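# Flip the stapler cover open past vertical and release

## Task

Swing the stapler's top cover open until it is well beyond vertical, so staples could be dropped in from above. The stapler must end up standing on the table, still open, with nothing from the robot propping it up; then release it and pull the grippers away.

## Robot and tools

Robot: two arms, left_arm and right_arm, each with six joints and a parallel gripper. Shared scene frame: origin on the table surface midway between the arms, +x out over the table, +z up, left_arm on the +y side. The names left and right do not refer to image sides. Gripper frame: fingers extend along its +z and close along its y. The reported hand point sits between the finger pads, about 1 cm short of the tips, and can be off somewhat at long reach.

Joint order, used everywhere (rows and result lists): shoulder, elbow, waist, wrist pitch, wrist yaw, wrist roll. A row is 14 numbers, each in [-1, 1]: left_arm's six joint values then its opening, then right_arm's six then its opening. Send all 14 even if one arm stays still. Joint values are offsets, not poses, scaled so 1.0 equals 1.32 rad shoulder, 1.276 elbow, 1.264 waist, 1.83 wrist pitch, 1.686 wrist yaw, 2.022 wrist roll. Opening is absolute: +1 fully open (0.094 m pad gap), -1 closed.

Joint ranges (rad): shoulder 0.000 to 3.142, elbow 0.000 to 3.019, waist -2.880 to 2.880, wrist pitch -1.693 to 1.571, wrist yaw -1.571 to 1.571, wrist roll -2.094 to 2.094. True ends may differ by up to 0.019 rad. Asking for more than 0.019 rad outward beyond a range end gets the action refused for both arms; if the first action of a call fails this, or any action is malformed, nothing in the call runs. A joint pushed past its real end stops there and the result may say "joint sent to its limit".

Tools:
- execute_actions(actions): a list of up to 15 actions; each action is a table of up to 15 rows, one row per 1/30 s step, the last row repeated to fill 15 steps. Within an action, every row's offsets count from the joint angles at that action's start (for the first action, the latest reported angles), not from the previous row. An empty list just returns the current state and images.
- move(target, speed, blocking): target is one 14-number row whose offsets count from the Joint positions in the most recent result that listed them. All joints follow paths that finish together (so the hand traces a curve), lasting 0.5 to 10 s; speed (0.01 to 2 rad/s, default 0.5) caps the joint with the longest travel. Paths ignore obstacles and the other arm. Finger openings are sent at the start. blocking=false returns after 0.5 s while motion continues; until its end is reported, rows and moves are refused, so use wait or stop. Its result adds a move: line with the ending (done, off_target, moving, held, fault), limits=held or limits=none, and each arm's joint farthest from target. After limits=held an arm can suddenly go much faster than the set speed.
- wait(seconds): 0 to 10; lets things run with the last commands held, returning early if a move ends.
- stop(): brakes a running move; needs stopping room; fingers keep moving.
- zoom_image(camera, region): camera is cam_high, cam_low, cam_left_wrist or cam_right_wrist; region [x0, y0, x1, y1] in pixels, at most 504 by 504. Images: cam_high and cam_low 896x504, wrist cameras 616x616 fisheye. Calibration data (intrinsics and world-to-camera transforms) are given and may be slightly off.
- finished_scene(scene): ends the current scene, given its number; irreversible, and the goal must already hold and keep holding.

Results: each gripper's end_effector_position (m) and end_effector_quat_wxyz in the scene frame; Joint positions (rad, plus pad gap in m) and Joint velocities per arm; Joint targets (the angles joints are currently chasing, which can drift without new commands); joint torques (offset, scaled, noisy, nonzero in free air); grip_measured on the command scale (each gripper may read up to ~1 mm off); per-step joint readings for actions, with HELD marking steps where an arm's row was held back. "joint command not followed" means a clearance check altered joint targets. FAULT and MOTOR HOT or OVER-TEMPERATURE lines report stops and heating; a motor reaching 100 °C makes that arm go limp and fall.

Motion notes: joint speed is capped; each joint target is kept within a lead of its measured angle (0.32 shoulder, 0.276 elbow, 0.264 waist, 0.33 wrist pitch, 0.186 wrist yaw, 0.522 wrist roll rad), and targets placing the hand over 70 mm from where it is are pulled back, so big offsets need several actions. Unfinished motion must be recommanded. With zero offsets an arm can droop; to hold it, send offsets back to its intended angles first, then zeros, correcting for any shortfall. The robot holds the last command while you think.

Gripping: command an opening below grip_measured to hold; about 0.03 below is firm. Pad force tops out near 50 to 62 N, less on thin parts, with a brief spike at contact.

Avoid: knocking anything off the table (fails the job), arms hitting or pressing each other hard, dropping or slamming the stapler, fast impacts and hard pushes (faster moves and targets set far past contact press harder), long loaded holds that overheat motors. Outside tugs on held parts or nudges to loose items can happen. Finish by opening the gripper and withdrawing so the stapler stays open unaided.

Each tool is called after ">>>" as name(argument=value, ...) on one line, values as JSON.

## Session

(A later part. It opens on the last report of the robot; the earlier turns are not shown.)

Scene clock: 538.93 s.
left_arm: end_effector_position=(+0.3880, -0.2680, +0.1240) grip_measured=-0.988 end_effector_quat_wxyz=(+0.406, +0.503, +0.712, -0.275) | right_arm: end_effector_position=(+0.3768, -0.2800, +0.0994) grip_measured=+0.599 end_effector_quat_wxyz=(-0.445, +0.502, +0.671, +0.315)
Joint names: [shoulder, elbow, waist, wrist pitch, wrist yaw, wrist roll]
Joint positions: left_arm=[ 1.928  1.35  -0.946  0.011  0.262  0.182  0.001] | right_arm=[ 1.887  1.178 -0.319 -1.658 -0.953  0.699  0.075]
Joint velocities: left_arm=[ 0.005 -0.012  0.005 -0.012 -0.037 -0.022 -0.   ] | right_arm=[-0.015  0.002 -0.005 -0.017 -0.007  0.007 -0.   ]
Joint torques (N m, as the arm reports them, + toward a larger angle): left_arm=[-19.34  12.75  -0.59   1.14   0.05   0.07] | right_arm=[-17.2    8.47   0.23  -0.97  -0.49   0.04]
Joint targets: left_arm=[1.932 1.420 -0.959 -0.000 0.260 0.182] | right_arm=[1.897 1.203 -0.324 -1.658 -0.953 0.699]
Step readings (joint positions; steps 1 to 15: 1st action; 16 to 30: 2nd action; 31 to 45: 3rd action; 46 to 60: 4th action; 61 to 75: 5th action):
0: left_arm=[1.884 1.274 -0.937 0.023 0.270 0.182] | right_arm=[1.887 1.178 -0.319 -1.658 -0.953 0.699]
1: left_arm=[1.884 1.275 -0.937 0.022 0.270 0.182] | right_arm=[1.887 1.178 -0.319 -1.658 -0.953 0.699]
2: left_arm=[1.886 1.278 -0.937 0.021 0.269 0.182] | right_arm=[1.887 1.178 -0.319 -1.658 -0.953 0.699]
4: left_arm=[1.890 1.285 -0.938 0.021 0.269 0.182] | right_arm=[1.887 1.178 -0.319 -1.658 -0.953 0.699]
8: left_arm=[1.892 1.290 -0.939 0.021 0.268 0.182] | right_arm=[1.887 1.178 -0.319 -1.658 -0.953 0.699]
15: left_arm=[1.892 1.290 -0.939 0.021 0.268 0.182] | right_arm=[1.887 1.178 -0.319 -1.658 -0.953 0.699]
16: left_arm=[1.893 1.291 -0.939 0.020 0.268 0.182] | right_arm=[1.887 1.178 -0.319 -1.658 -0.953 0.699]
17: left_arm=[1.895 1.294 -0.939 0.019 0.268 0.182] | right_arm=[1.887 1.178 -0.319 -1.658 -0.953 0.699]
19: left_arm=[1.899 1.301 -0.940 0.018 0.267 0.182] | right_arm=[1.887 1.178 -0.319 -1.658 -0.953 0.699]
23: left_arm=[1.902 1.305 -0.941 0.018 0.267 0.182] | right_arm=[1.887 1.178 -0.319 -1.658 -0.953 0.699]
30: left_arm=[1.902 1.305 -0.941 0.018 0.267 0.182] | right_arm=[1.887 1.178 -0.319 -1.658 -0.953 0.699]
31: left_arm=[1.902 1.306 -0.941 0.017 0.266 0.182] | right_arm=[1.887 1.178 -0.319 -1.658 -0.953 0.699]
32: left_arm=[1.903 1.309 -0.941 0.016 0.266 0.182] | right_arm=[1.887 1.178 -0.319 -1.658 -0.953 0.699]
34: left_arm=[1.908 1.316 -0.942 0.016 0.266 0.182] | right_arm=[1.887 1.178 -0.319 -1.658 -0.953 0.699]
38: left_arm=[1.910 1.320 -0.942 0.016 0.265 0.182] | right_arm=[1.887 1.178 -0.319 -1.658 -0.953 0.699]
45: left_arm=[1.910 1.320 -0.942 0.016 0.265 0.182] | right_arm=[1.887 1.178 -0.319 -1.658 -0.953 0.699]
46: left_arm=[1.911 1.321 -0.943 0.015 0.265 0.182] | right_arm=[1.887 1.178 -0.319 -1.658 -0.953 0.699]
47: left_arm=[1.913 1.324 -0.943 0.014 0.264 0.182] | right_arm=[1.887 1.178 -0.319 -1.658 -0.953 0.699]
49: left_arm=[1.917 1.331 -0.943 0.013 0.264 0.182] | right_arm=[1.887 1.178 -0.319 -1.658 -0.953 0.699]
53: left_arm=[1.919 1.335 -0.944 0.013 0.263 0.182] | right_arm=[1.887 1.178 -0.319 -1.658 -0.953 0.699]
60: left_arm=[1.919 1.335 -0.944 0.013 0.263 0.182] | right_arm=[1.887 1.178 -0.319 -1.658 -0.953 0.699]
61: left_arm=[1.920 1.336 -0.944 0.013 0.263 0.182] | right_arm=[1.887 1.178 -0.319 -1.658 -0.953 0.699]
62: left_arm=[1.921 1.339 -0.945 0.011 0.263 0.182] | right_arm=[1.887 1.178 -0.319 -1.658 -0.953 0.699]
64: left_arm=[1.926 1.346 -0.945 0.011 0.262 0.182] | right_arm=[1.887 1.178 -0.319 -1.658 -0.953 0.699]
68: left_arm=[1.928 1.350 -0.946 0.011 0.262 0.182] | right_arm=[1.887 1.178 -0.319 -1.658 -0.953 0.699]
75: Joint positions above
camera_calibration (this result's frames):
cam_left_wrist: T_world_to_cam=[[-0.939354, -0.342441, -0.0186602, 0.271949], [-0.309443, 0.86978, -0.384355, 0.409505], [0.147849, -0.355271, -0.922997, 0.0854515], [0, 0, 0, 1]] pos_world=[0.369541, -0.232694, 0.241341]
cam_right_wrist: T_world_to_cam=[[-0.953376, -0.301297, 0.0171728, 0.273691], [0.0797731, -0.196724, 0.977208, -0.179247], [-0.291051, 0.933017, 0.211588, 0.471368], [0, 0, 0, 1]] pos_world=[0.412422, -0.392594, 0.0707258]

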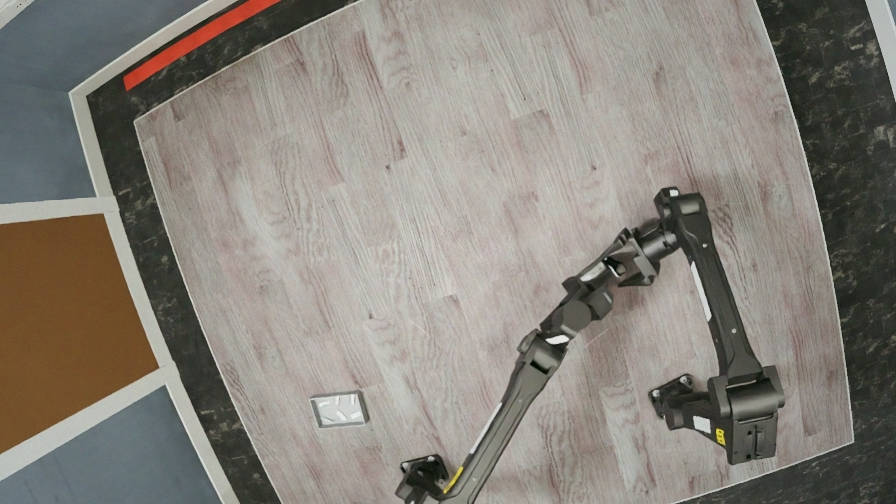

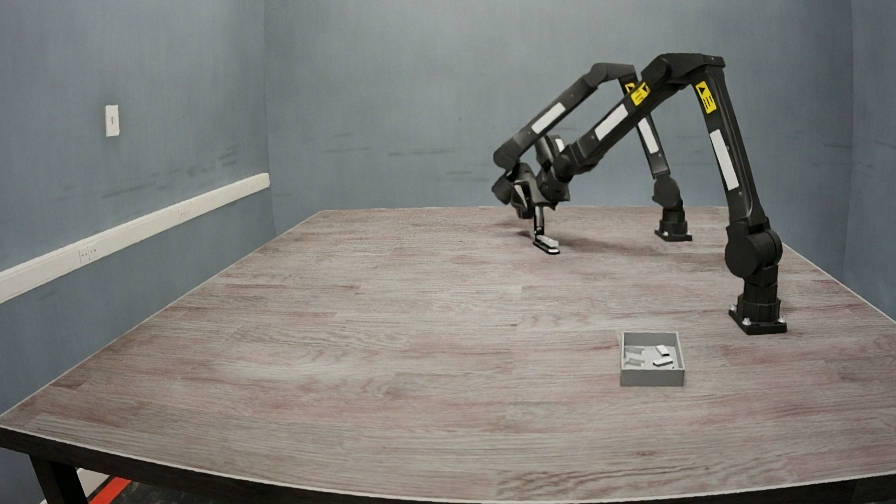

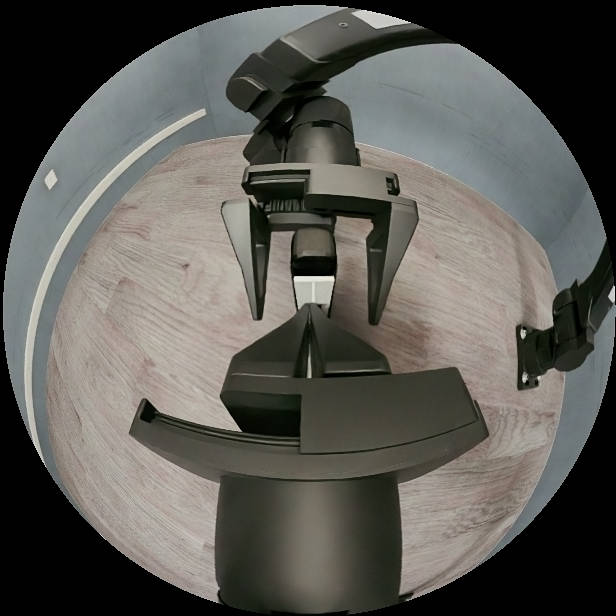

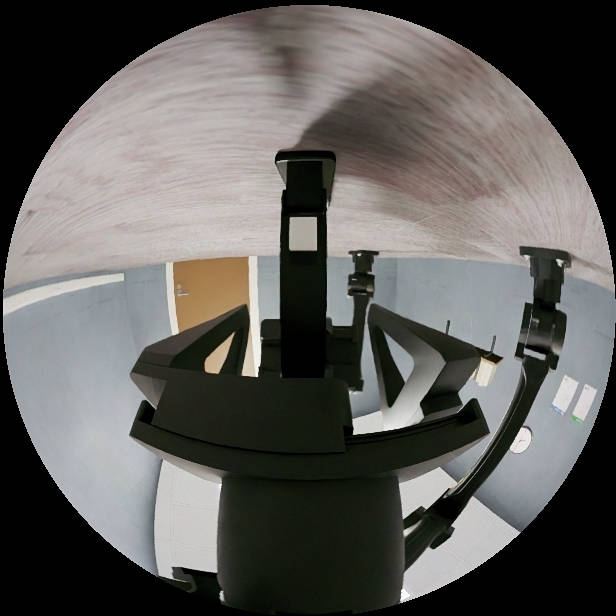

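>>> execute_actions(actions=[[[0.011,0.0665,-0.0124,-0.0083,-0.0021,0,-1.0,0.0076,0.0196,-0.0134,0,0,0,0.6]],[[0.011,0.0665,-0.0124,-0.0083,-0.0021,0,-1.0,0.0076,0.0196,-0.0134,0,0,0,0.6]],[[0.011,0.0665,-0.0124,-0.0083,-0.0021,0,-1.0,0.0076,0.0196,-0.0134,0,0,0,0.6]],[[0.011,0.0665,-0.0124,-0.0083,-0.0021,0,-1.0,0.0076,0.0196,-0.0134,0,0,0,0.6]],[[0.011,0.0665,-0.0124,-0.0083,-0.0021,0,-1.0,0.0076,0.0196,-0.0134,0,0,0,0.6]]])

>>> zoom_image(camera="cam_low", region=[460, 120, 640, 270])

Scene clock: 550.60 s.
left_arm: end_effector_position=(+0.3938, -0.2924, +0.1255) grip_measured=-0.988 end_effector_quat_wxyz=(+0.410, +0.506, +0.706, -0.277) | right_arm: end_effector_position=(+0.3800, -0.2975, +0.0994) grip_measured=+0.599 end_effector_quat_wxyz=(-0.438, +0.517, +0.660, +0.325)
Joint names: [shoulder, elbow, waist, wrist pitch, wrist yaw, wrist roll]
Joint positions: left_arm=[ 1.977  1.428 -0.962 -0.005  0.253  0.182  0.001] | right_arm=[ 1.887  1.178 -0.364 -1.658 -0.953  0.699  0.075]
Joint velocities: left_arm=[ 0.005  0.002 -0.015 -0.012 -0.022 -0.037 -0.002] | right_arm=[-0.015  0.002 -0.024  0.007  0.081 -0.022 -0.001]
Joint torques (N m, as the arm reports them, + toward a larger angle): left_arm=[-20.13  12.85  -0.36   1.14   0.03   0.08] | right_arm=[-17.14   8.45   0.02  -0.97  -0.49   0.03]
Joint targets: left_arm=[1.982 1.497 -0.974 -0.017 0.252 0.182] | right_arm=[1.897 1.203 -0.372 -1.658 -0.953 0.699]
Step readings (joint positions; steps 1 to 15: 1st action; 16 to 30: 2nd action; 31 to 45: 3rd action; 46 to 60: 4th action; 61 to 75: 5th action):
0: left_arm=[1.928 1.350 -0.946 0.011 0.262 0.182] | right_arm=[1.887 1.178 -0.319 -1.658 -0.953 0.699]
1: left_arm=[1.929 1.351 -0.946 0.010 0.261 0.182] | right_arm=[1.887 1.178 -0.320 -1.658 -0.953 0.699]
2: left_arm=[1.930 1.355 -0.946 0.008 0.261 0.182] | right_arm=[1.887 1.178 -0.320 -1.658 -0.953 0.699]
4: left_arm=[1.935 1.362 -0.947 0.008 0.260 0.182] | right_arm=[1.887 1.178 -0.323 -1.658 -0.953 0.699]
8: left_arm=[1.938 1.366 -0.949 0.008 0.260 0.182] | right_arm=[1.887 1.178 -0.328 -1.658 -0.953 0.699]
15: left_arm=[1.938 1.366 -0.949 0.008 0.260 0.182] | right_arm=[1.887 1.178 -0.328 -1.658 -0.953 0.699]
16: left_arm=[1.939 1.367 -0.949 0.006 0.260 0.182] | right_arm=[1.887 1.178 -0.329 -1.658 -0.953 0.699]
17: left_arm=[1.940 1.370 -0.950 0.005 0.259 0.182] | right_arm=[1.887 1.178 -0.330 -1.658 -0.953 0.699]
19: left_arm=[1.945 1.377 -0.950 0.004 0.259 0.182] | right_arm=[1.887 1.178 -0.332 -1.658 -0.953 0.699]
23: left_arm=[1.948 1.381 -0.952 0.004 0.258 0.182] | right_arm=[1.887 1.178 -0.337 -1.658 -0.953 0.699]
30: left_arm=[1.948 1.381 -0.952 0.004 0.258 0.182] | right_arm=[1.887 1.178 -0.337 -1.658 -0.953 0.699]
31: left_arm=[1.948 1.383 -0.952 0.003 0.258 0.182] | right_arm=[1.887 1.178 -0.338 -1.658 -0.953 0.699]
32: left_arm=[1.950 1.386 -0.953 0.001 0.257 0.182] | right_arm=[1.887 1.178 -0.338 -1.658 -0.953 0.699]
34: left_arm=[1.955 1.393 -0.953 0.001 0.257 0.182] | right_arm=[1.887 1.178 -0.341 -1.658 -0.953 0.699]
38: left_arm=[1.957 1.397 -0.955 0.001 0.257 0.182] | right_arm=[1.887 1.178 -0.346 -1.658 -0.953 0.699]
45: left_arm=[1.958 1.397 -0.955 0.001 0.257 0.182] | right_arm=[1.887 1.178 -0.346 -1.658 -0.953 0.699]
46: left_arm=[1.958 1.398 -0.955 -0.000 0.256 0.182] | right_arm=[1.887 1.178 -0.347 -1.658 -0.953 0.699]
47: left_arm=[1.960 1.401 -0.956 -0.002 0.256 0.182] | right_arm=[1.887 1.178 -0.348 -1.658 -0.953 0.699]
49: left_arm=[1.964 1.409 -0.956 -0.002 0.255 0.182] | right_arm=[1.887 1.178 -0.350 -1.658 -0.953 0.699]
53: left_arm=[1.967 1.412 -0.958 -0.002 0.255 0.182] | right_arm=[1.887 1.178 -0.355 -1.658 -0.953 0.699]
60: left_arm=[1.967 1.412 -0.959 -0.002 0.255 0.182] | right_arm=[1.887 1.178 -0.355 -1.658 -0.953 0.699]
61: left_arm=[1.968 1.414 -0.959 -0.003 0.255 0.182] | right_arm=[1.887 1.178 -0.356 -1.658 -0.953 0.699]
62: left_arm=[1.969 1.417 -0.959 -0.005 0.254 0.182] | right_arm=[1.887 1.178 -0.356 -1.658 -0.953 0.699]
64: left_arm=[1.974 1.424 -0.959 -0.005 0.253 0.182] | right_arm=[1.887 1.178 -0.359 -1.658 -0.953 0.699]
68: left_arm=[1.977 1.428 -0.961 -0.005 0.253 0.182] | right_arm=[1.887 1.178 -0.364 -1.658 -0.953 0.699]
75: Joint positions above
camera_calibration (this result's frames):
cam_left_wrist: T_world_to_cam=[[-0.941993, -0.334572, -0.0266744, 0.27345], [-0.29774, 0.869681, -0.393708, 0.42975], [0.154922, -0.362928, -0.918849, 0.0717823], [0, 0, 0, 1]] pos_world=[0.374421, -0.256206, 0.242447]
cam_right_wrist: T_world_to_cam=[[-0.965968, -0.258091, 0.0171728, 0.289111], [0.0708399, -0.200115, 0.977208, -0.18056], [-0.248772, 0.945168, 0.211588, 0.47618], [0, 0, 0, 1]] pos_world=[0.410523, -0.411586, 0.0707258]

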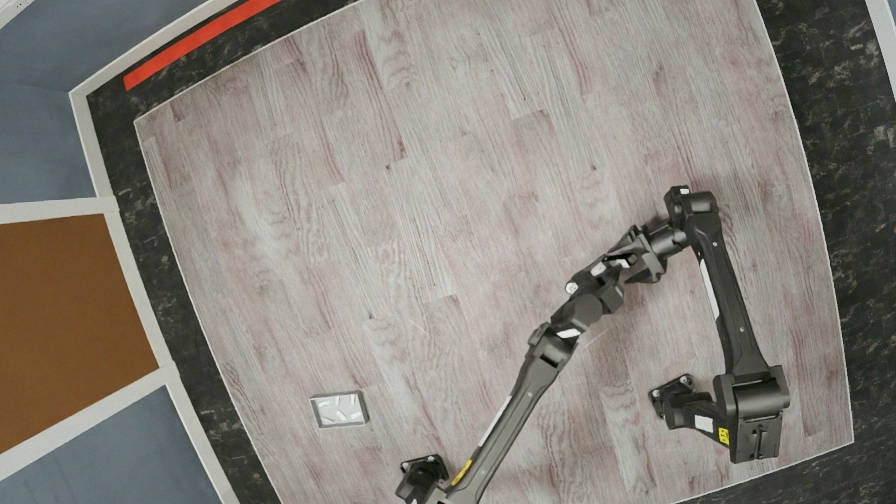

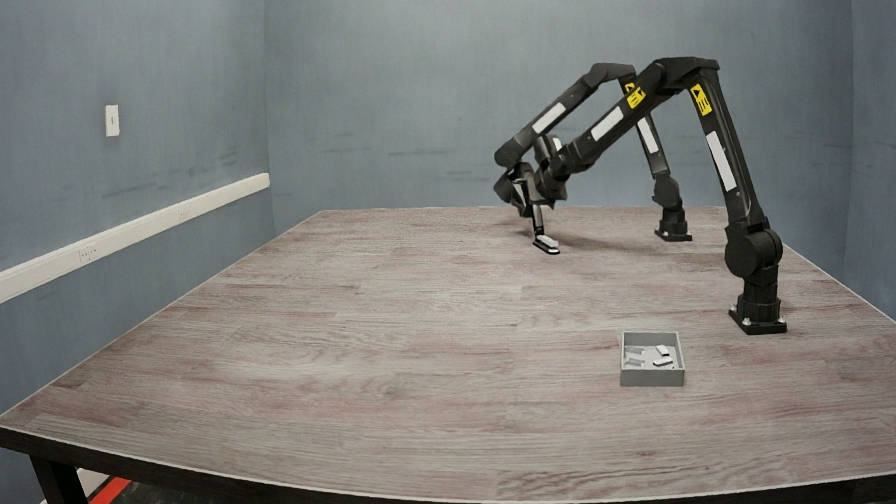

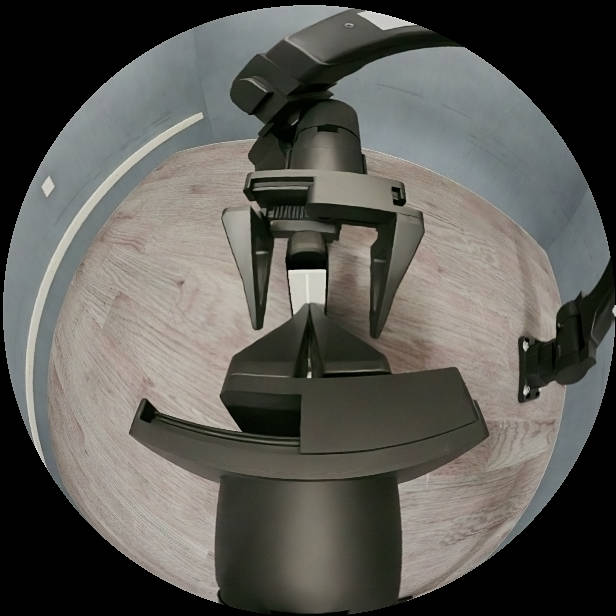

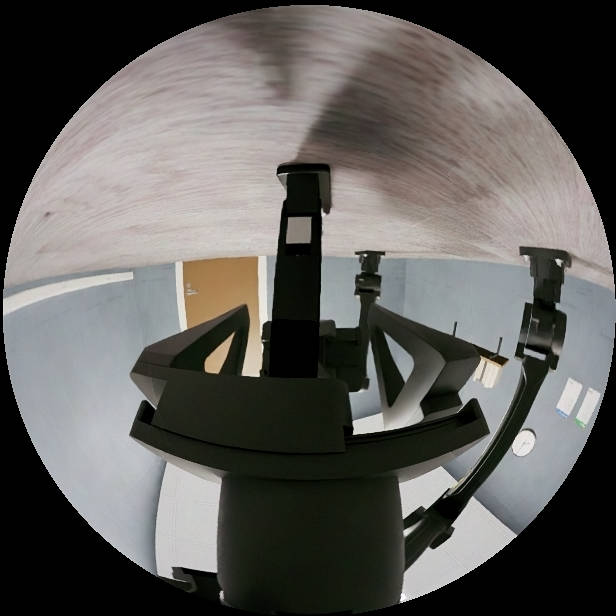

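Region (460, 120, 640, 270) of cam_low's 896x504 image, scaled by 2.800, with more detail than that image has.

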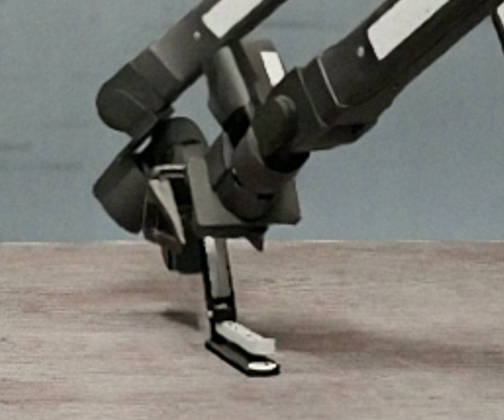

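>>> execute_actions(actions=[[[0.003,0.053,-0.008,-0.005,-0.001,0,-1.0,0.0076,0.0196,-0.0134,0,0,0,0.6]],[[0.003,0.053,-0.008,-0.005,-0.001,0,-1.0,0.0076,0.0196,-0.0134,0,0,0,0.6]],[[0.003,0.053,-0.008,-0.005,-0.001,0,-1.0,0.0076,0.0196,-0.0134,0,0,0,0.6]],[[0.003,0.053,-0.008,-0.005,-0.001,0,-1.0,0.0076,0.0196,-0.0134,0,0,0,0.6]],[[0.003,0.053,-0.008,-0.005,-0.001,0,-1.0,0.0076,0.0196,-0.0134,0,0,0,0.6]]])

>>> zoom_image(camera="cam_low", region=[460, 120, 640, 270])

Scene clock: 555.93 s.
left_arm: end_effector_position=(+0.3938, -0.2924, +0.1255) grip_measured=-0.988 end_effector_quat_wxyz=(+0.410, +0.506, +0.706, -0.277) | right_arm: end_effector_position=(+0.3824, -0.3151, +0.0994) grip_measured=+0.599 end_effector_quat_wxyz=(-0.431, +0.532, +0.648, +0.335)
Joint names: [shoulder, elbow, waist, wrist pitch, wrist yaw, wrist roll]
Joint positions: left_arm=[ 1.977  1.428 -0.962 -0.005  0.253  0.182  0.001] | right_arm=[ 1.887  1.178 -0.409 -1.658 -0.953  0.699  0.075]
Joint velocities: left_arm=[-0.005 -0.022  0.005  0.002 -0.11   0.022 -0.001] | right_arm=[ 0.005  0.002 -0.015 -0.002 -0.037  0.051  0.   ]
Joint torques (N m, as the arm reports them, + toward a larger angle): left_arm=[-20.11  12.74  -0.2    1.23   0.04   0.08] | right_arm=[-17.22   8.46   0.01  -0.98  -0.49   0.03]
Joint targets: left_arm=[1.981 1.495 -0.972 -0.015 0.252 0.182] | right_arm=[1.897 1.203 -0.417 -1.658 -0.953 0.699]
Step readings (joint positions; steps 1 to 15: 1st action; 16 to 30: 2nd action; 31 to 45: 3rd action; 46 to 60: 4th action; 61 to 75: 5th action):
0: left_arm=[1.977 1.428 -0.962 -0.005 0.253 0.182] | right_arm=[1.887 1.178 -0.364 -1.658 -0.953 0.699]
1: left_arm=[1.977 1.428 -0.962 -0.005 0.253 0.182] | right_arm=[1.887 1.178 -0.365 -1.658 -0.953 0.699]
2: left_arm=[1.977 1.428 -0.962 -0.005 0.253 0.182] | right_arm=[1.887 1.178 -0.365 -1.658 -0.953 0.699]
4: left_arm=[1.977 1.428 -0.962 -0.005 0.253 0.182] | right_arm=[1.887 1.178 -0.368 -1.658 -0.953 0.699]
8: left_arm=[1.977 1.428 -0.962 -0.005 0.253 0.182] | right_arm=[1.887 1.178 -0.373 -1.658 -0.953 0.699]
15: left_arm=[1.977 1.428 -0.962 -0.005 0.253 0.182] | right_arm=[1.887 1.178 -0.373 -1.658 -0.953 0.699]
16: left_arm=[1.977 1.428 -0.962 -0.005 0.253 0.182] | right_arm=[1.887 1.178 -0.374 -1.658 -0.953 0.699]
17: left_arm=[1.977 1.428 -0.962 -0.005 0.253 0.182] | right_arm=[1.887 1.178 -0.374 -1.658 -0.953 0.699]
19: left_arm=[1.977 1.428 -0.962 -0.005 0.253 0.182] | right_arm=[1.887 1.178 -0.377 -1.658 -0.953 0.699]
23: left_arm=[1.977 1.428 -0.962 -0.005 0.253 0.182] | right_arm=[1.887 1.178 -0.382 -1.658 -0.953 0.699]
30: left_arm=[1.977 1.428 -0.962 -0.005 0.253 0.182] | right_arm=[1.887 1.178 -0.382 -1.658 -0.953 0.699]
31: left_arm=[1.977 1.428 -0.962 -0.005 0.253 0.182] | right_arm=[1.887 1.178 -0.383 -1.658 -0.953 0.699]
32: left_arm=[1.977 1.428 -0.962 -0.005 0.253 0.182] | right_arm=[1.887 1.178 -0.383 -1.658 -0.953 0.699]
34: left_arm=[1.977 1.428 -0.962 -0.005 0.253 0.182] | right_arm=[1.887 1.178 -0.386 -1.658 -0.953 0.699]
38: left_arm=[1.977 1.428 -0.962 -0.005 0.253 0.182] | right_arm=[1.887 1.178 -0.391 -1.658 -0.953 0.699]
45: left_arm=[1.977 1.428 -0.962 -0.005 0.253 0.182] | right_arm=[1.887 1.178 -0.391 -1.658 -0.953 0.699]
46: left_arm=[1.977 1.428 -0.962 -0.005 0.253 0.182] | right_arm=[1.887 1.178 -0.392 -1.658 -0.953 0.699]
47: left_arm=[1.977 1.428 -0.962 -0.005 0.253 0.182] | right_arm=[1.887 1.178 -0.392 -1.658 -0.953 0.699]
49: left_arm=[1.977 1.428 -0.962 -0.005 0.253 0.182] | right_arm=[1.887 1.178 -0.395 -1.658 -0.953 0.699]
53: left_arm=[1.977 1.428 -0.962 -0.005 0.253 0.182] | right_arm=[1.887 1.178 -0.400 -1.658 -0.953 0.699]
60: left_arm=[1.977 1.428 -0.962 -0.005 0.253 0.182] | right_arm=[1.887 1.178 -0.400 -1.658 -0.953 0.699]
61: left_arm=[1.977 1.428 -0.962 -0.005 0.253 0.182] | right_arm=[1.887 1.178 -0.401 -1.658 -0.953 0.699]
62: left_arm=[1.977 1.428 -0.962 -0.005 0.253 0.182] | right_arm=[1.887 1.178 -0.401 -1.658 -0.953 0.699]
64: left_arm=[1.977 1.428 -0.962 -0.005 0.253 0.182] | right_arm=[1.887 1.178 -0.404 -1.658 -0.953 0.699]
68: left_arm=[1.977 1.428 -0.962 -0.005 0.253 0.182] | right_arm=[1.887 1.178 -0.409 -1.658 -0.953 0.699]
75: Joint positions above
camera_calibration (this result's frames):
cam_left_wrist: T_world_to_cam=[[-0.941993, -0.334572, -0.0266744, 0.27345], [-0.29774, 0.869681, -0.393708, 0.42975], [0.154922, -0.362928, -0.918849, 0.0717823], [0, 0, 0, 1]] pos_world=[0.374421, -0.256206, 0.242447]
cam_right_wrist: T_world_to_cam=[[-0.976603, -0.214362, 0.0171728, 0.30474], [0.0617632, -0.2031, 0.977208, -0.181728], [-0.205988, 0.955405, 0.211588, 0.480309], [0, 0, 0, 1]] pos_world=[0.407772, -0.430474, 0.0707258]

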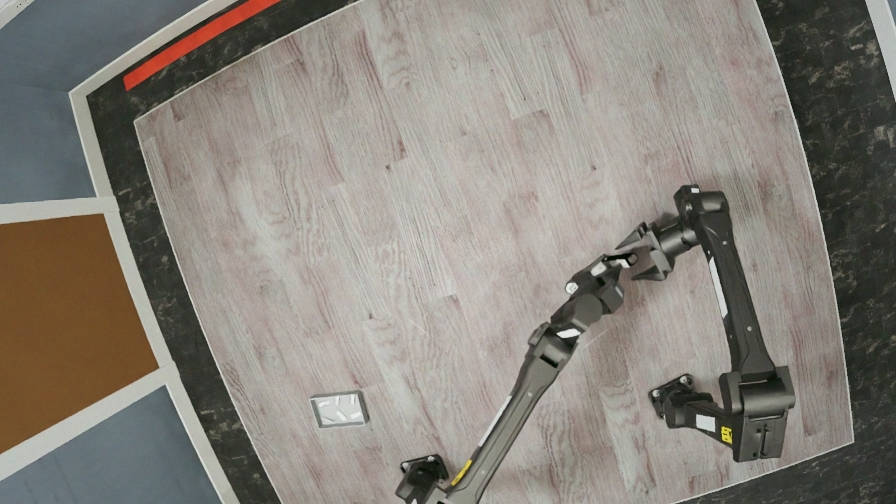

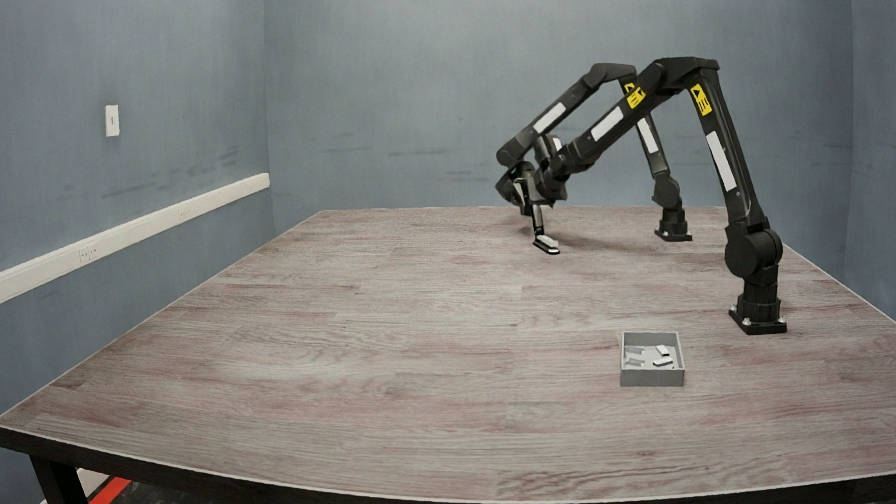

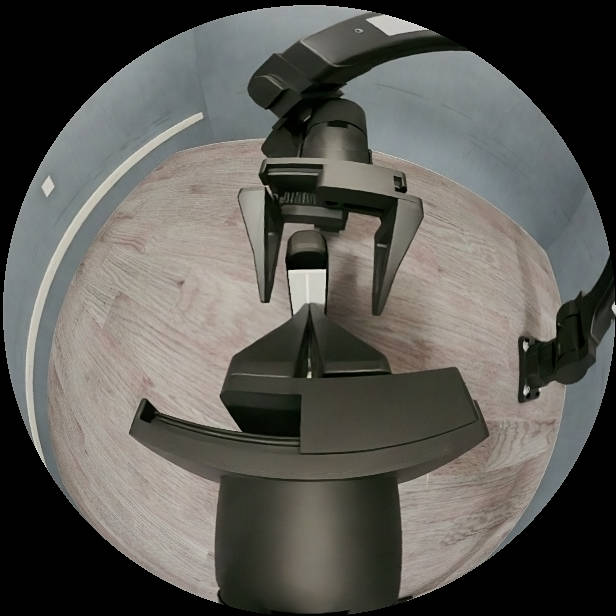

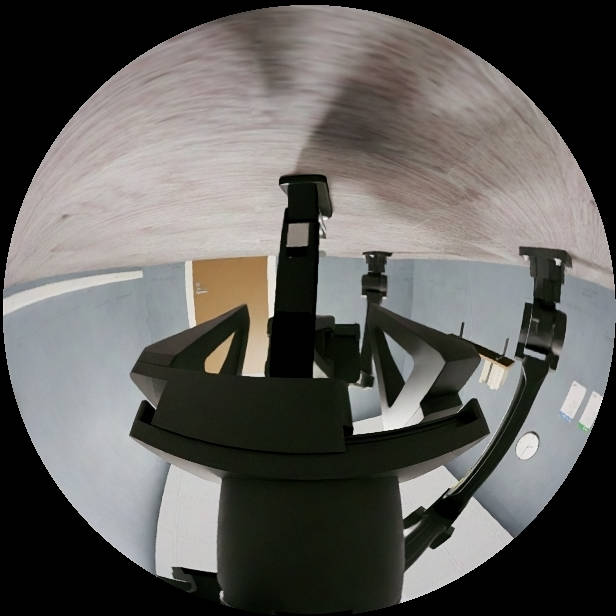

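Region (460, 120, 640, 270) of cam_low's 896x504 image, scaled by 2.800, with more detail than that image has.

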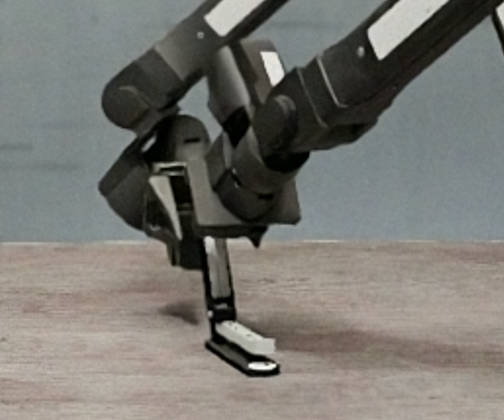

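>>> execute_actions(actions=[[[0.0144,0.0692,-0.0112,-0.0094,-0.002,0,-1.0,0.0076,0.0196,-0.0162,0,0,0,0.6]],[[0.0144,0.0692,-0.0112,-0.0094,-0.002,0,-1.0,0.0076,0.0196,-0.0162,0,0,0,0.6]],[[0.0144,0.0692,-0.0112,-0.0094,-0.002,0,-1.0,0.0076,0.0196,-0.0162,0,0,0,0.6]],[[0.0144,0.0692,-0.0112,-0.0094,-0.002,0,-1.0,0.0076,0.0196,-0.0162,0,0,0,0.6]],[[0.0144,0.0692,-0.0112,-0.0094,-0.002,0,-1.0,0.0076,0.0196,-0.0162,0,0,0,0.6]],[[0.0144,0.0692,-0.0112,-0.0094,-0.002,0,-1.0,0.0076,0.0196,-0.0162,0,0,0,0.6]]])

>>> zoom_image(camera="cam_low", region=[460, 120, 640, 270])

Scene clock: 576.53 s.
left_arm: end_effector_position=(+0.4087, -0.3232, +0.1147) grip_measured=-0.988 end_effector_quat_wxyz=(+0.411, +0.508, +0.705, -0.276) | right_arm: end_effector_position=(+0.3847, -0.3471, +0.0994) grip_measured=+0.599 end_effector_quat_wxyz=(-0.417, +0.558, +0.626, +0.352)
Joint names: [shoulder, elbow, waist, wrist pitch, wrist yaw, wrist roll]
Joint positions: left_arm=[ 2.066  1.546 -0.972 -0.033  0.245  0.182  0.001] | right_arm=[ 1.887  1.178 -0.491 -1.658 -0.953  0.699  0.075]
Joint velocities: left_arm=[ 0.005 -0.002 -0.005 -0.007 -0.022 -0.037  0.   ] | right_arm=[-0.024  0.002 -0.005  0.002  0.007  0.007 -0.001]
Joint torques (N m, as the arm reports them, + toward a larger angle): left_arm=[-21.83  12.9   -0.47   1.13   0.01   0.07] | right_arm=[-17.2    8.46  -0.01  -0.97  -0.49   0.04]
Joint targets: left_arm=[2.070 1.615 -0.984 -0.045 0.243 0.182] | right_arm=[1.897 1.203 -0.497 -1.658 -0.953 0.699]
Step readings (joint positions; steps 1 to 15: 1st action; 16 to 30: 2nd action; 31 to 45: 3rd action; 46 to 60: 4th action; 61 to 75: 5th action; 76 to 90: 6th action):
0: left_arm=[1.977 1.428 -0.962 -0.005 0.253 0.182] | right_arm=[1.887 1.178 -0.409 -1.658 -0.953 0.699]
1: left_arm=[1.977 1.429 -0.962 -0.007 0.253 0.182] | right_arm=[1.887 1.178 -0.410 -1.658 -0.953 0.699]
2: left_arm=[1.980 1.434 -0.962 -0.009 0.253 0.182] | right_arm=[1.887 1.178 -0.411 -1.658 -0.953 0.699]
4: left_arm=[1.986 1.443 -0.962 -0.010 0.252 0.182] | right_arm=[1.887 1.178 -0.415 -1.658 -0.953 0.699]
8: left_arm=[1.991 1.447 -0.963 -0.010 0.252 0.182] | right_arm=[1.887 1.178 -0.422 -1.658 -0.953 0.699]
15: left_arm=[1.992 1.447 -0.963 -0.010 0.252 0.182] | right_arm=[1.887 1.178 -0.423 -1.658 -0.953 0.699]
16: left_arm=[1.992 1.449 -0.964 -0.011 0.252 0.182] | right_arm=[1.887 1.178 -0.423 -1.658 -0.953 0.699]
17: left_arm=[1.995 1.454 -0.964 -0.013 0.251 0.182] | right_arm=[1.887 1.178 -0.425 -1.658 -0.953 0.699]
19: left_arm=[2.001 1.463 -0.964 -0.015 0.251 0.182] | right_arm=[1.887 1.178 -0.429 -1.658 -0.953 0.699]
23: left_arm=[2.006 1.467 -0.965 -0.015 0.251 0.182] | right_arm=[1.887 1.178 -0.436 -1.658 -0.953 0.699]
30: left_arm=[2.006 1.467 -0.965 -0.015 0.251 0.182] | right_arm=[1.887 1.178 -0.436 -1.658 -0.953 0.699]
31: left_arm=[2.007 1.469 -0.965 -0.016 0.250 0.182] | right_arm=[1.887 1.178 -0.437 -1.658 -0.953 0.699]
32: left_arm=[2.009 1.473 -0.965 -0.018 0.250 0.182] | right_arm=[1.887 1.178 -0.438 -1.658 -0.953 0.699]
34: left_arm=[2.016 1.483 -0.966 -0.019 0.249 0.182] | right_arm=[1.887 1.178 -0.442 -1.658 -0.953 0.699]
38: left_arm=[2.021 1.487 -0.966 -0.019 0.249 0.182] | right_arm=[1.887 1.178 -0.449 -1.658 -0.953 0.699]
45: left_arm=[2.021 1.487 -0.967 -0.019 0.249 0.182] | right_arm=[1.887 1.178 -0.450 -1.658 -0.953 0.699]
46: left_arm=[2.022 1.489 -0.967 -0.020 0.249 0.182] | right_arm=[1.887 1.178 -0.451 -1.658 -0.953 0.699]
47: left_arm=[2.024 1.493 -0.967 -0.022 0.249 0.182] | right_arm=[1.887 1.178 -0.452 -1.658 -0.953 0.699]
49: left_arm=[2.031 1.503 -0.967 -0.023 0.248 0.182] | right_arm=[1.887 1.178 -0.456 -1.658 -0.953 0.699]
53: left_arm=[2.035 1.507 -0.968 -0.023 0.248 0.182] | right_arm=[1.887 1.178 -0.463 -1.658 -0.953 0.699]
60: left_arm=[2.036 1.507 -0.969 -0.023 0.248 0.182] | right_arm=[1.887 1.178 -0.463 -1.658 -0.953 0.699]
61: left_arm=[2.037 1.508 -0.969 -0.024 0.247 0.182] | right_arm=[1.887 1.178 -0.464 -1.658 -0.953 0.699]
62: left_arm=[2.040 1.513 -0.969 -0.026 0.247 0.182] | right_arm=[1.887 1.178 -0.465 -1.658 -0.953 0.699]
64: left_arm=[2.046 1.522 -0.969 -0.028 0.247 0.182] | right_arm=[1.887 1.178 -0.470 -1.658 -0.953 0.699]
68: left_arm=[2.051 1.526 -0.970 -0.028 0.247 0.182] | right_arm=[1.887 1.178 -0.476 -1.658 -0.953 0.699]
75: left_arm=[2.051 1.526 -0.970 -0.028 0.247 0.182] | right_arm=[1.887 1.178 -0.477 -1.658 -0.953 0.699]
76: left_arm=[2.052 1.528 -0.971 -0.029 0.246 0.182] | right_arm=[1.887 1.178 -0.478 -1.658 -0.953 0.699]
77: left_arm=[2.055 1.533 -0.971 -0.031 0.245 0.182] | right_arm=[1.887 1.178 -0.479 -1.658 -0.953 0.699]
79: left_arm=[2.061 1.542 -0.971 -0.032 0.245 0.182] | right_arm=[1.887 1.178 -0.483 -1.658 -0.953 0.699]
83: left_arm=[2.066 1.546 -0.972 -0.032 0.245 0.182] | right_arm=[1.887 1.178 -0.490 -1.658 -0.953 0.699]
90: Joint positions above
camera_calibration (this result's frames):
cam_left_wrist: T_world_to_cam=[[-0.942924, -0.331541, -0.0312262, 0.278766], [-0.293329, 0.871303, -0.393433, 0.455319], [0.157646, -0.361817, -0.918823, 0.047633], [0, 0, 0, 1]] pos_world=[0.388905, -0.287064, 0.231608]
cam_right_wrist: T_world_to_cam=[[-0.99078, -0.134388, 0.0171728, 0.333376], [0.0450748, -0.207443, 0.977208, -0.183465], [-0.127763, 0.968972, 0.211588, 0.486003], [0, 0, 0, 1]] pos_world=[0.400666, -0.46418, 0.0707258]

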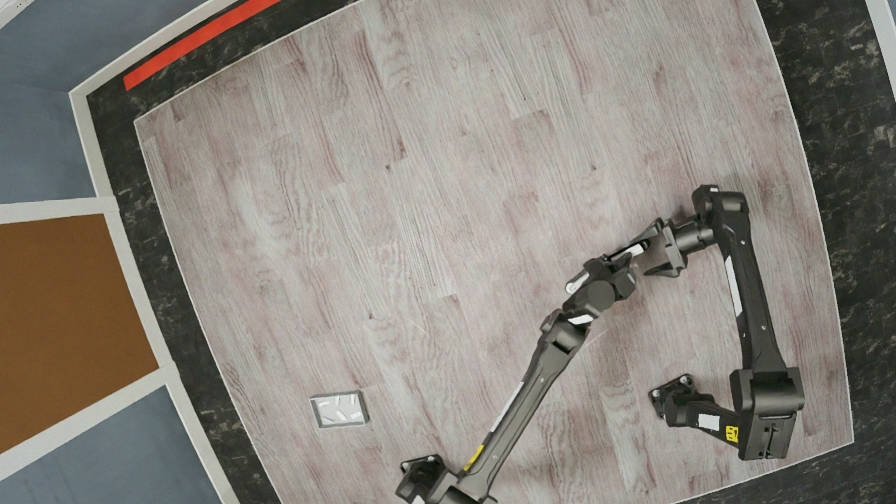

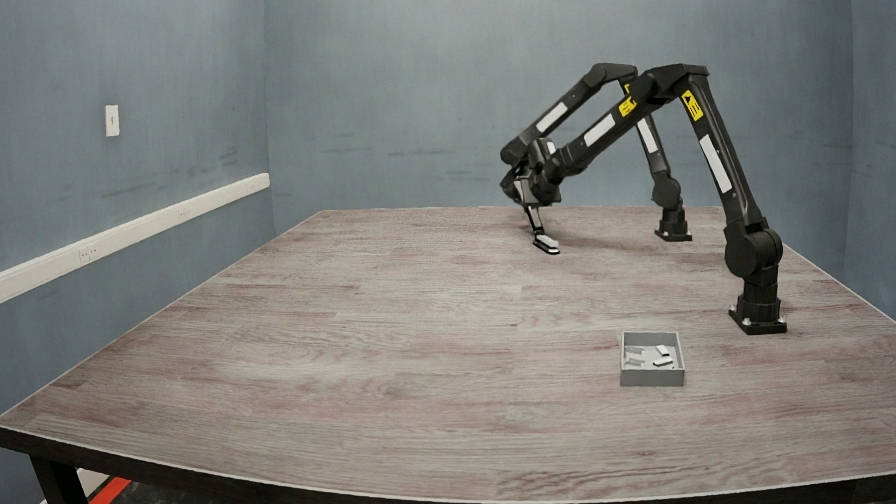

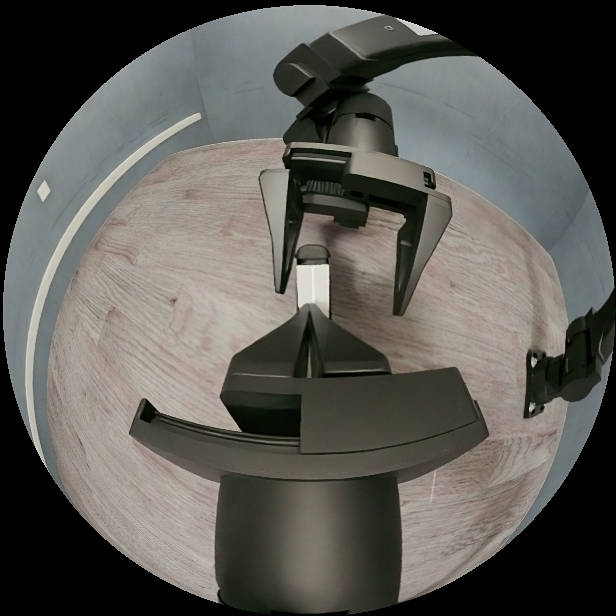

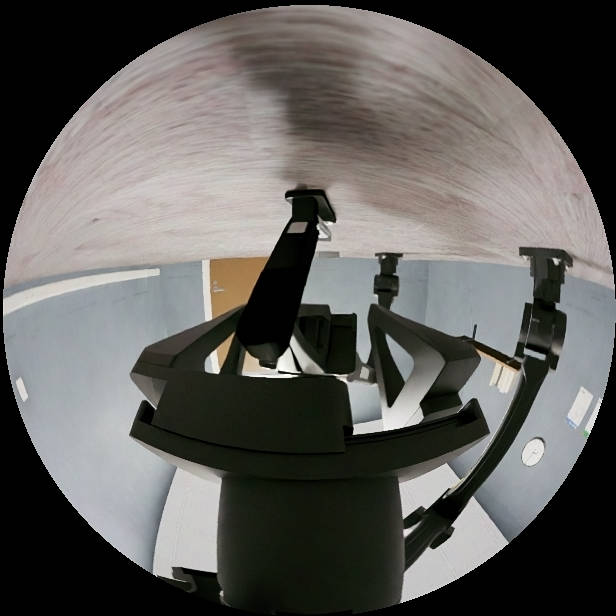

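Region (460, 120, 640, 270) of cam_low's 896x504 image, scaled by 2.800, with more detail than that image has.

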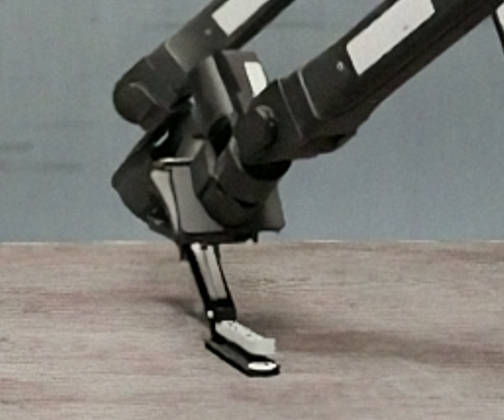

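>>> execute_actions(actions=[[[-0.0265,-0.0274,0,0,0,0,-1.0,0.0076,0.0705,0,0,0,0,1.0]],[[-0.0265,-0.0274,0,0.008,0,0,-1.0,0.0076,0.0705,-0.02,0,0,0,1.0]]])

Scene clock: 586.40 s.
left_arm: end_effector_position=(+0.3976, -0.3083, +0.0986) grip_measured=-0.988 end_effector_quat_wxyz=(+0.395, +0.511, +0.714, -0.271) | right_arm: end_effector_position=(+0.4290, -0.3711, +0.1238) grip_measured=+1.000 end_effector_quat_wxyz=(-0.362, +0.550, +0.652, +0.376)
Joint names: [shoulder, elbow, waist, wrist pitch, wrist yaw, wrist roll]
Joint positions: left_arm=[ 2.047  1.488 -0.972 -0.033  0.245  0.182  0.001] | right_arm=[ 1.888  1.309 -0.511 -1.659 -0.953  0.699  0.094]
Joint velocities: left_arm=[-0.005 -0.012 -0.015  0.002 -0.066 -0.051 -0.   ] | right_arm=[-0.015  0.012 -0.005  0.012 -0.081 -0.066  0.   ]
Joint torques (N m, as the arm reports them, + toward a larger angle): left_arm=[-23.47   7.39   0.68   2.01   0.12   0.07] | right_arm=[-18.48   9.57   0.48  -0.76  -0.55   0.02]
Joint targets: left_arm=[2.022 1.482 -0.972 -0.018 0.245 0.182] | right_arm=[1.897 1.334 -0.516 -1.658 -0.953 0.699]
Step readings (joint positions; steps 1 to 15: 1st action; 16 to 30: 2nd action):
0: left_arm=[2.066 1.546 -0.972 -0.033 0.245 0.182] | right_arm=[1.887 1.178 -0.491 -1.658 -0.953 0.699]
1: left_arm=[2.066 1.543 -0.972 -0.033 0.245 0.182] | right_arm=[1.887 1.181 -0.491 -1.658 -0.953 0.699]
2: left_arm=[2.063 1.537 -0.972 -0.033 0.245 0.182] | right_arm=[1.887 1.190 -0.491 -1.658 -0.953 0.699]
4: left_arm=[2.058 1.524 -0.972 -0.033 0.245 0.182] | right_arm=[1.887 1.216 -0.491 -1.658 -0.953 0.699]
8: left_arm=[2.057 1.517 -0.972 -0.033 0.245 0.182] | right_arm=[1.887 1.244 -0.491 -1.658 -0.953 0.699]
15: left_arm=[2.057 1.517 -0.972 -0.033 0.245 0.182] | right_arm=[1.887 1.244 -0.491 -1.658 -0.953 0.699]
16: left_arm=[2.056 1.514 -0.972 -0.033 0.245 0.182] | right_arm=[1.887 1.249 -0.491 -1.659 -0.953 0.699]
17: left_arm=[2.053 1.508 -0.972 -0.033 0.245 0.182] | right_arm=[1.888 1.257 -0.493 -1.659 -0.953 0.699]
19: left_arm=[2.048 1.494 -0.972 -0.033 0.245 0.182] | right_arm=[1.888 1.281 -0.498 -1.659 -0.953 0.699]
23: left_arm=[2.047 1.488 -0.972 -0.033 0.245 0.182] | right_arm=[1.888 1.309 -0.509 -1.659 -0.953 0.699]
30: Joint positions above
camera_calibration (this result's frames):
cam_left_wrist: T_world_to_cam=[[-0.943516, -0.330749, -0.0195856, 0.272069], [-0.302092, 0.883035, -0.359151, 0.436541], [0.136083, -0.332948, -0.933074, 0.0588348], [0, 0, 0, 1]] pos_world=[0.380571, -0.275906, 0.21701]
cam_right_wrist: T_world_to_cam=[[-0.988322, -0.116139, -0.0986507, 0.393658], [-0.0787717, -0.164796, 0.983177, -0.146104], [-0.130443, 0.979466, 0.153723, 0.521984], [0, 0, 0, 1]] pos_world=[0.445641, -0.489624, 0.10224]

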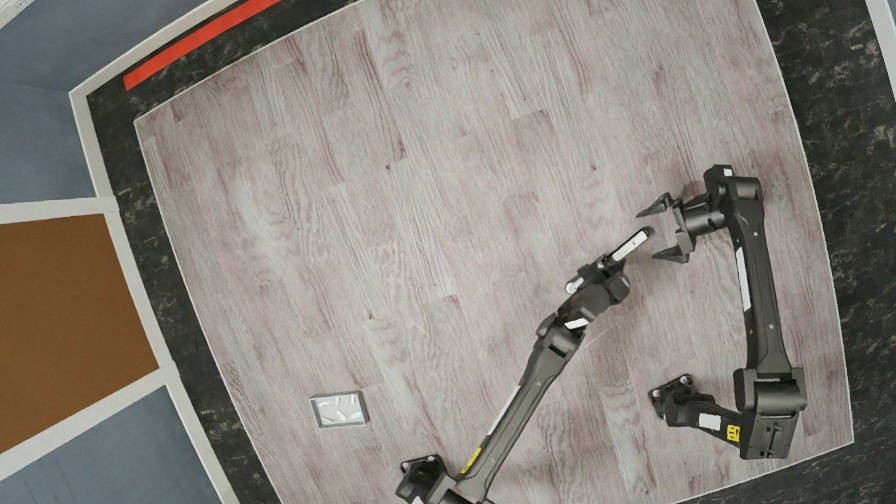

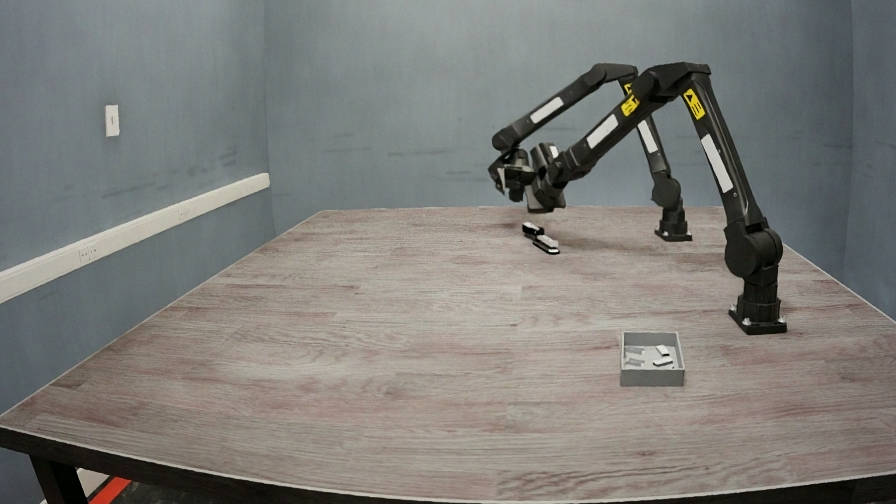

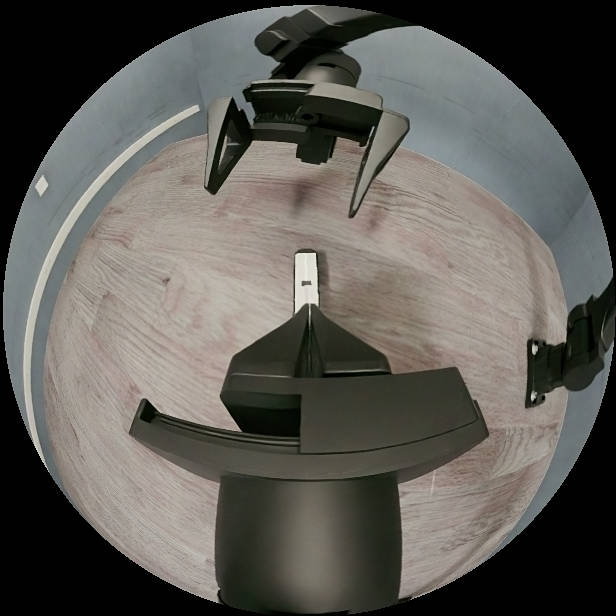

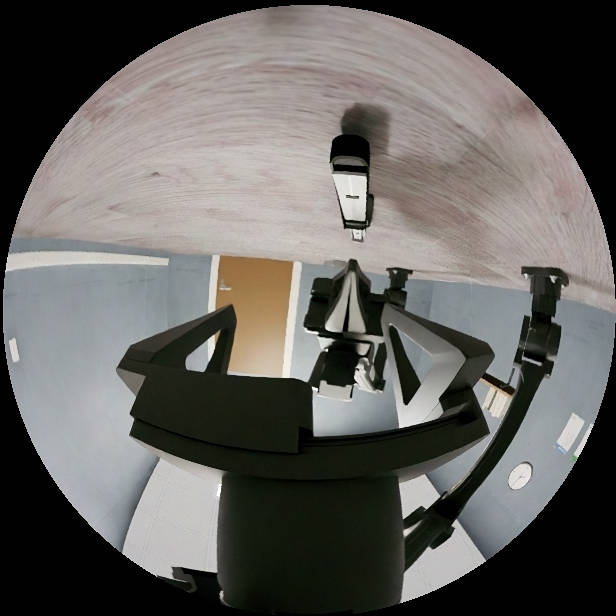

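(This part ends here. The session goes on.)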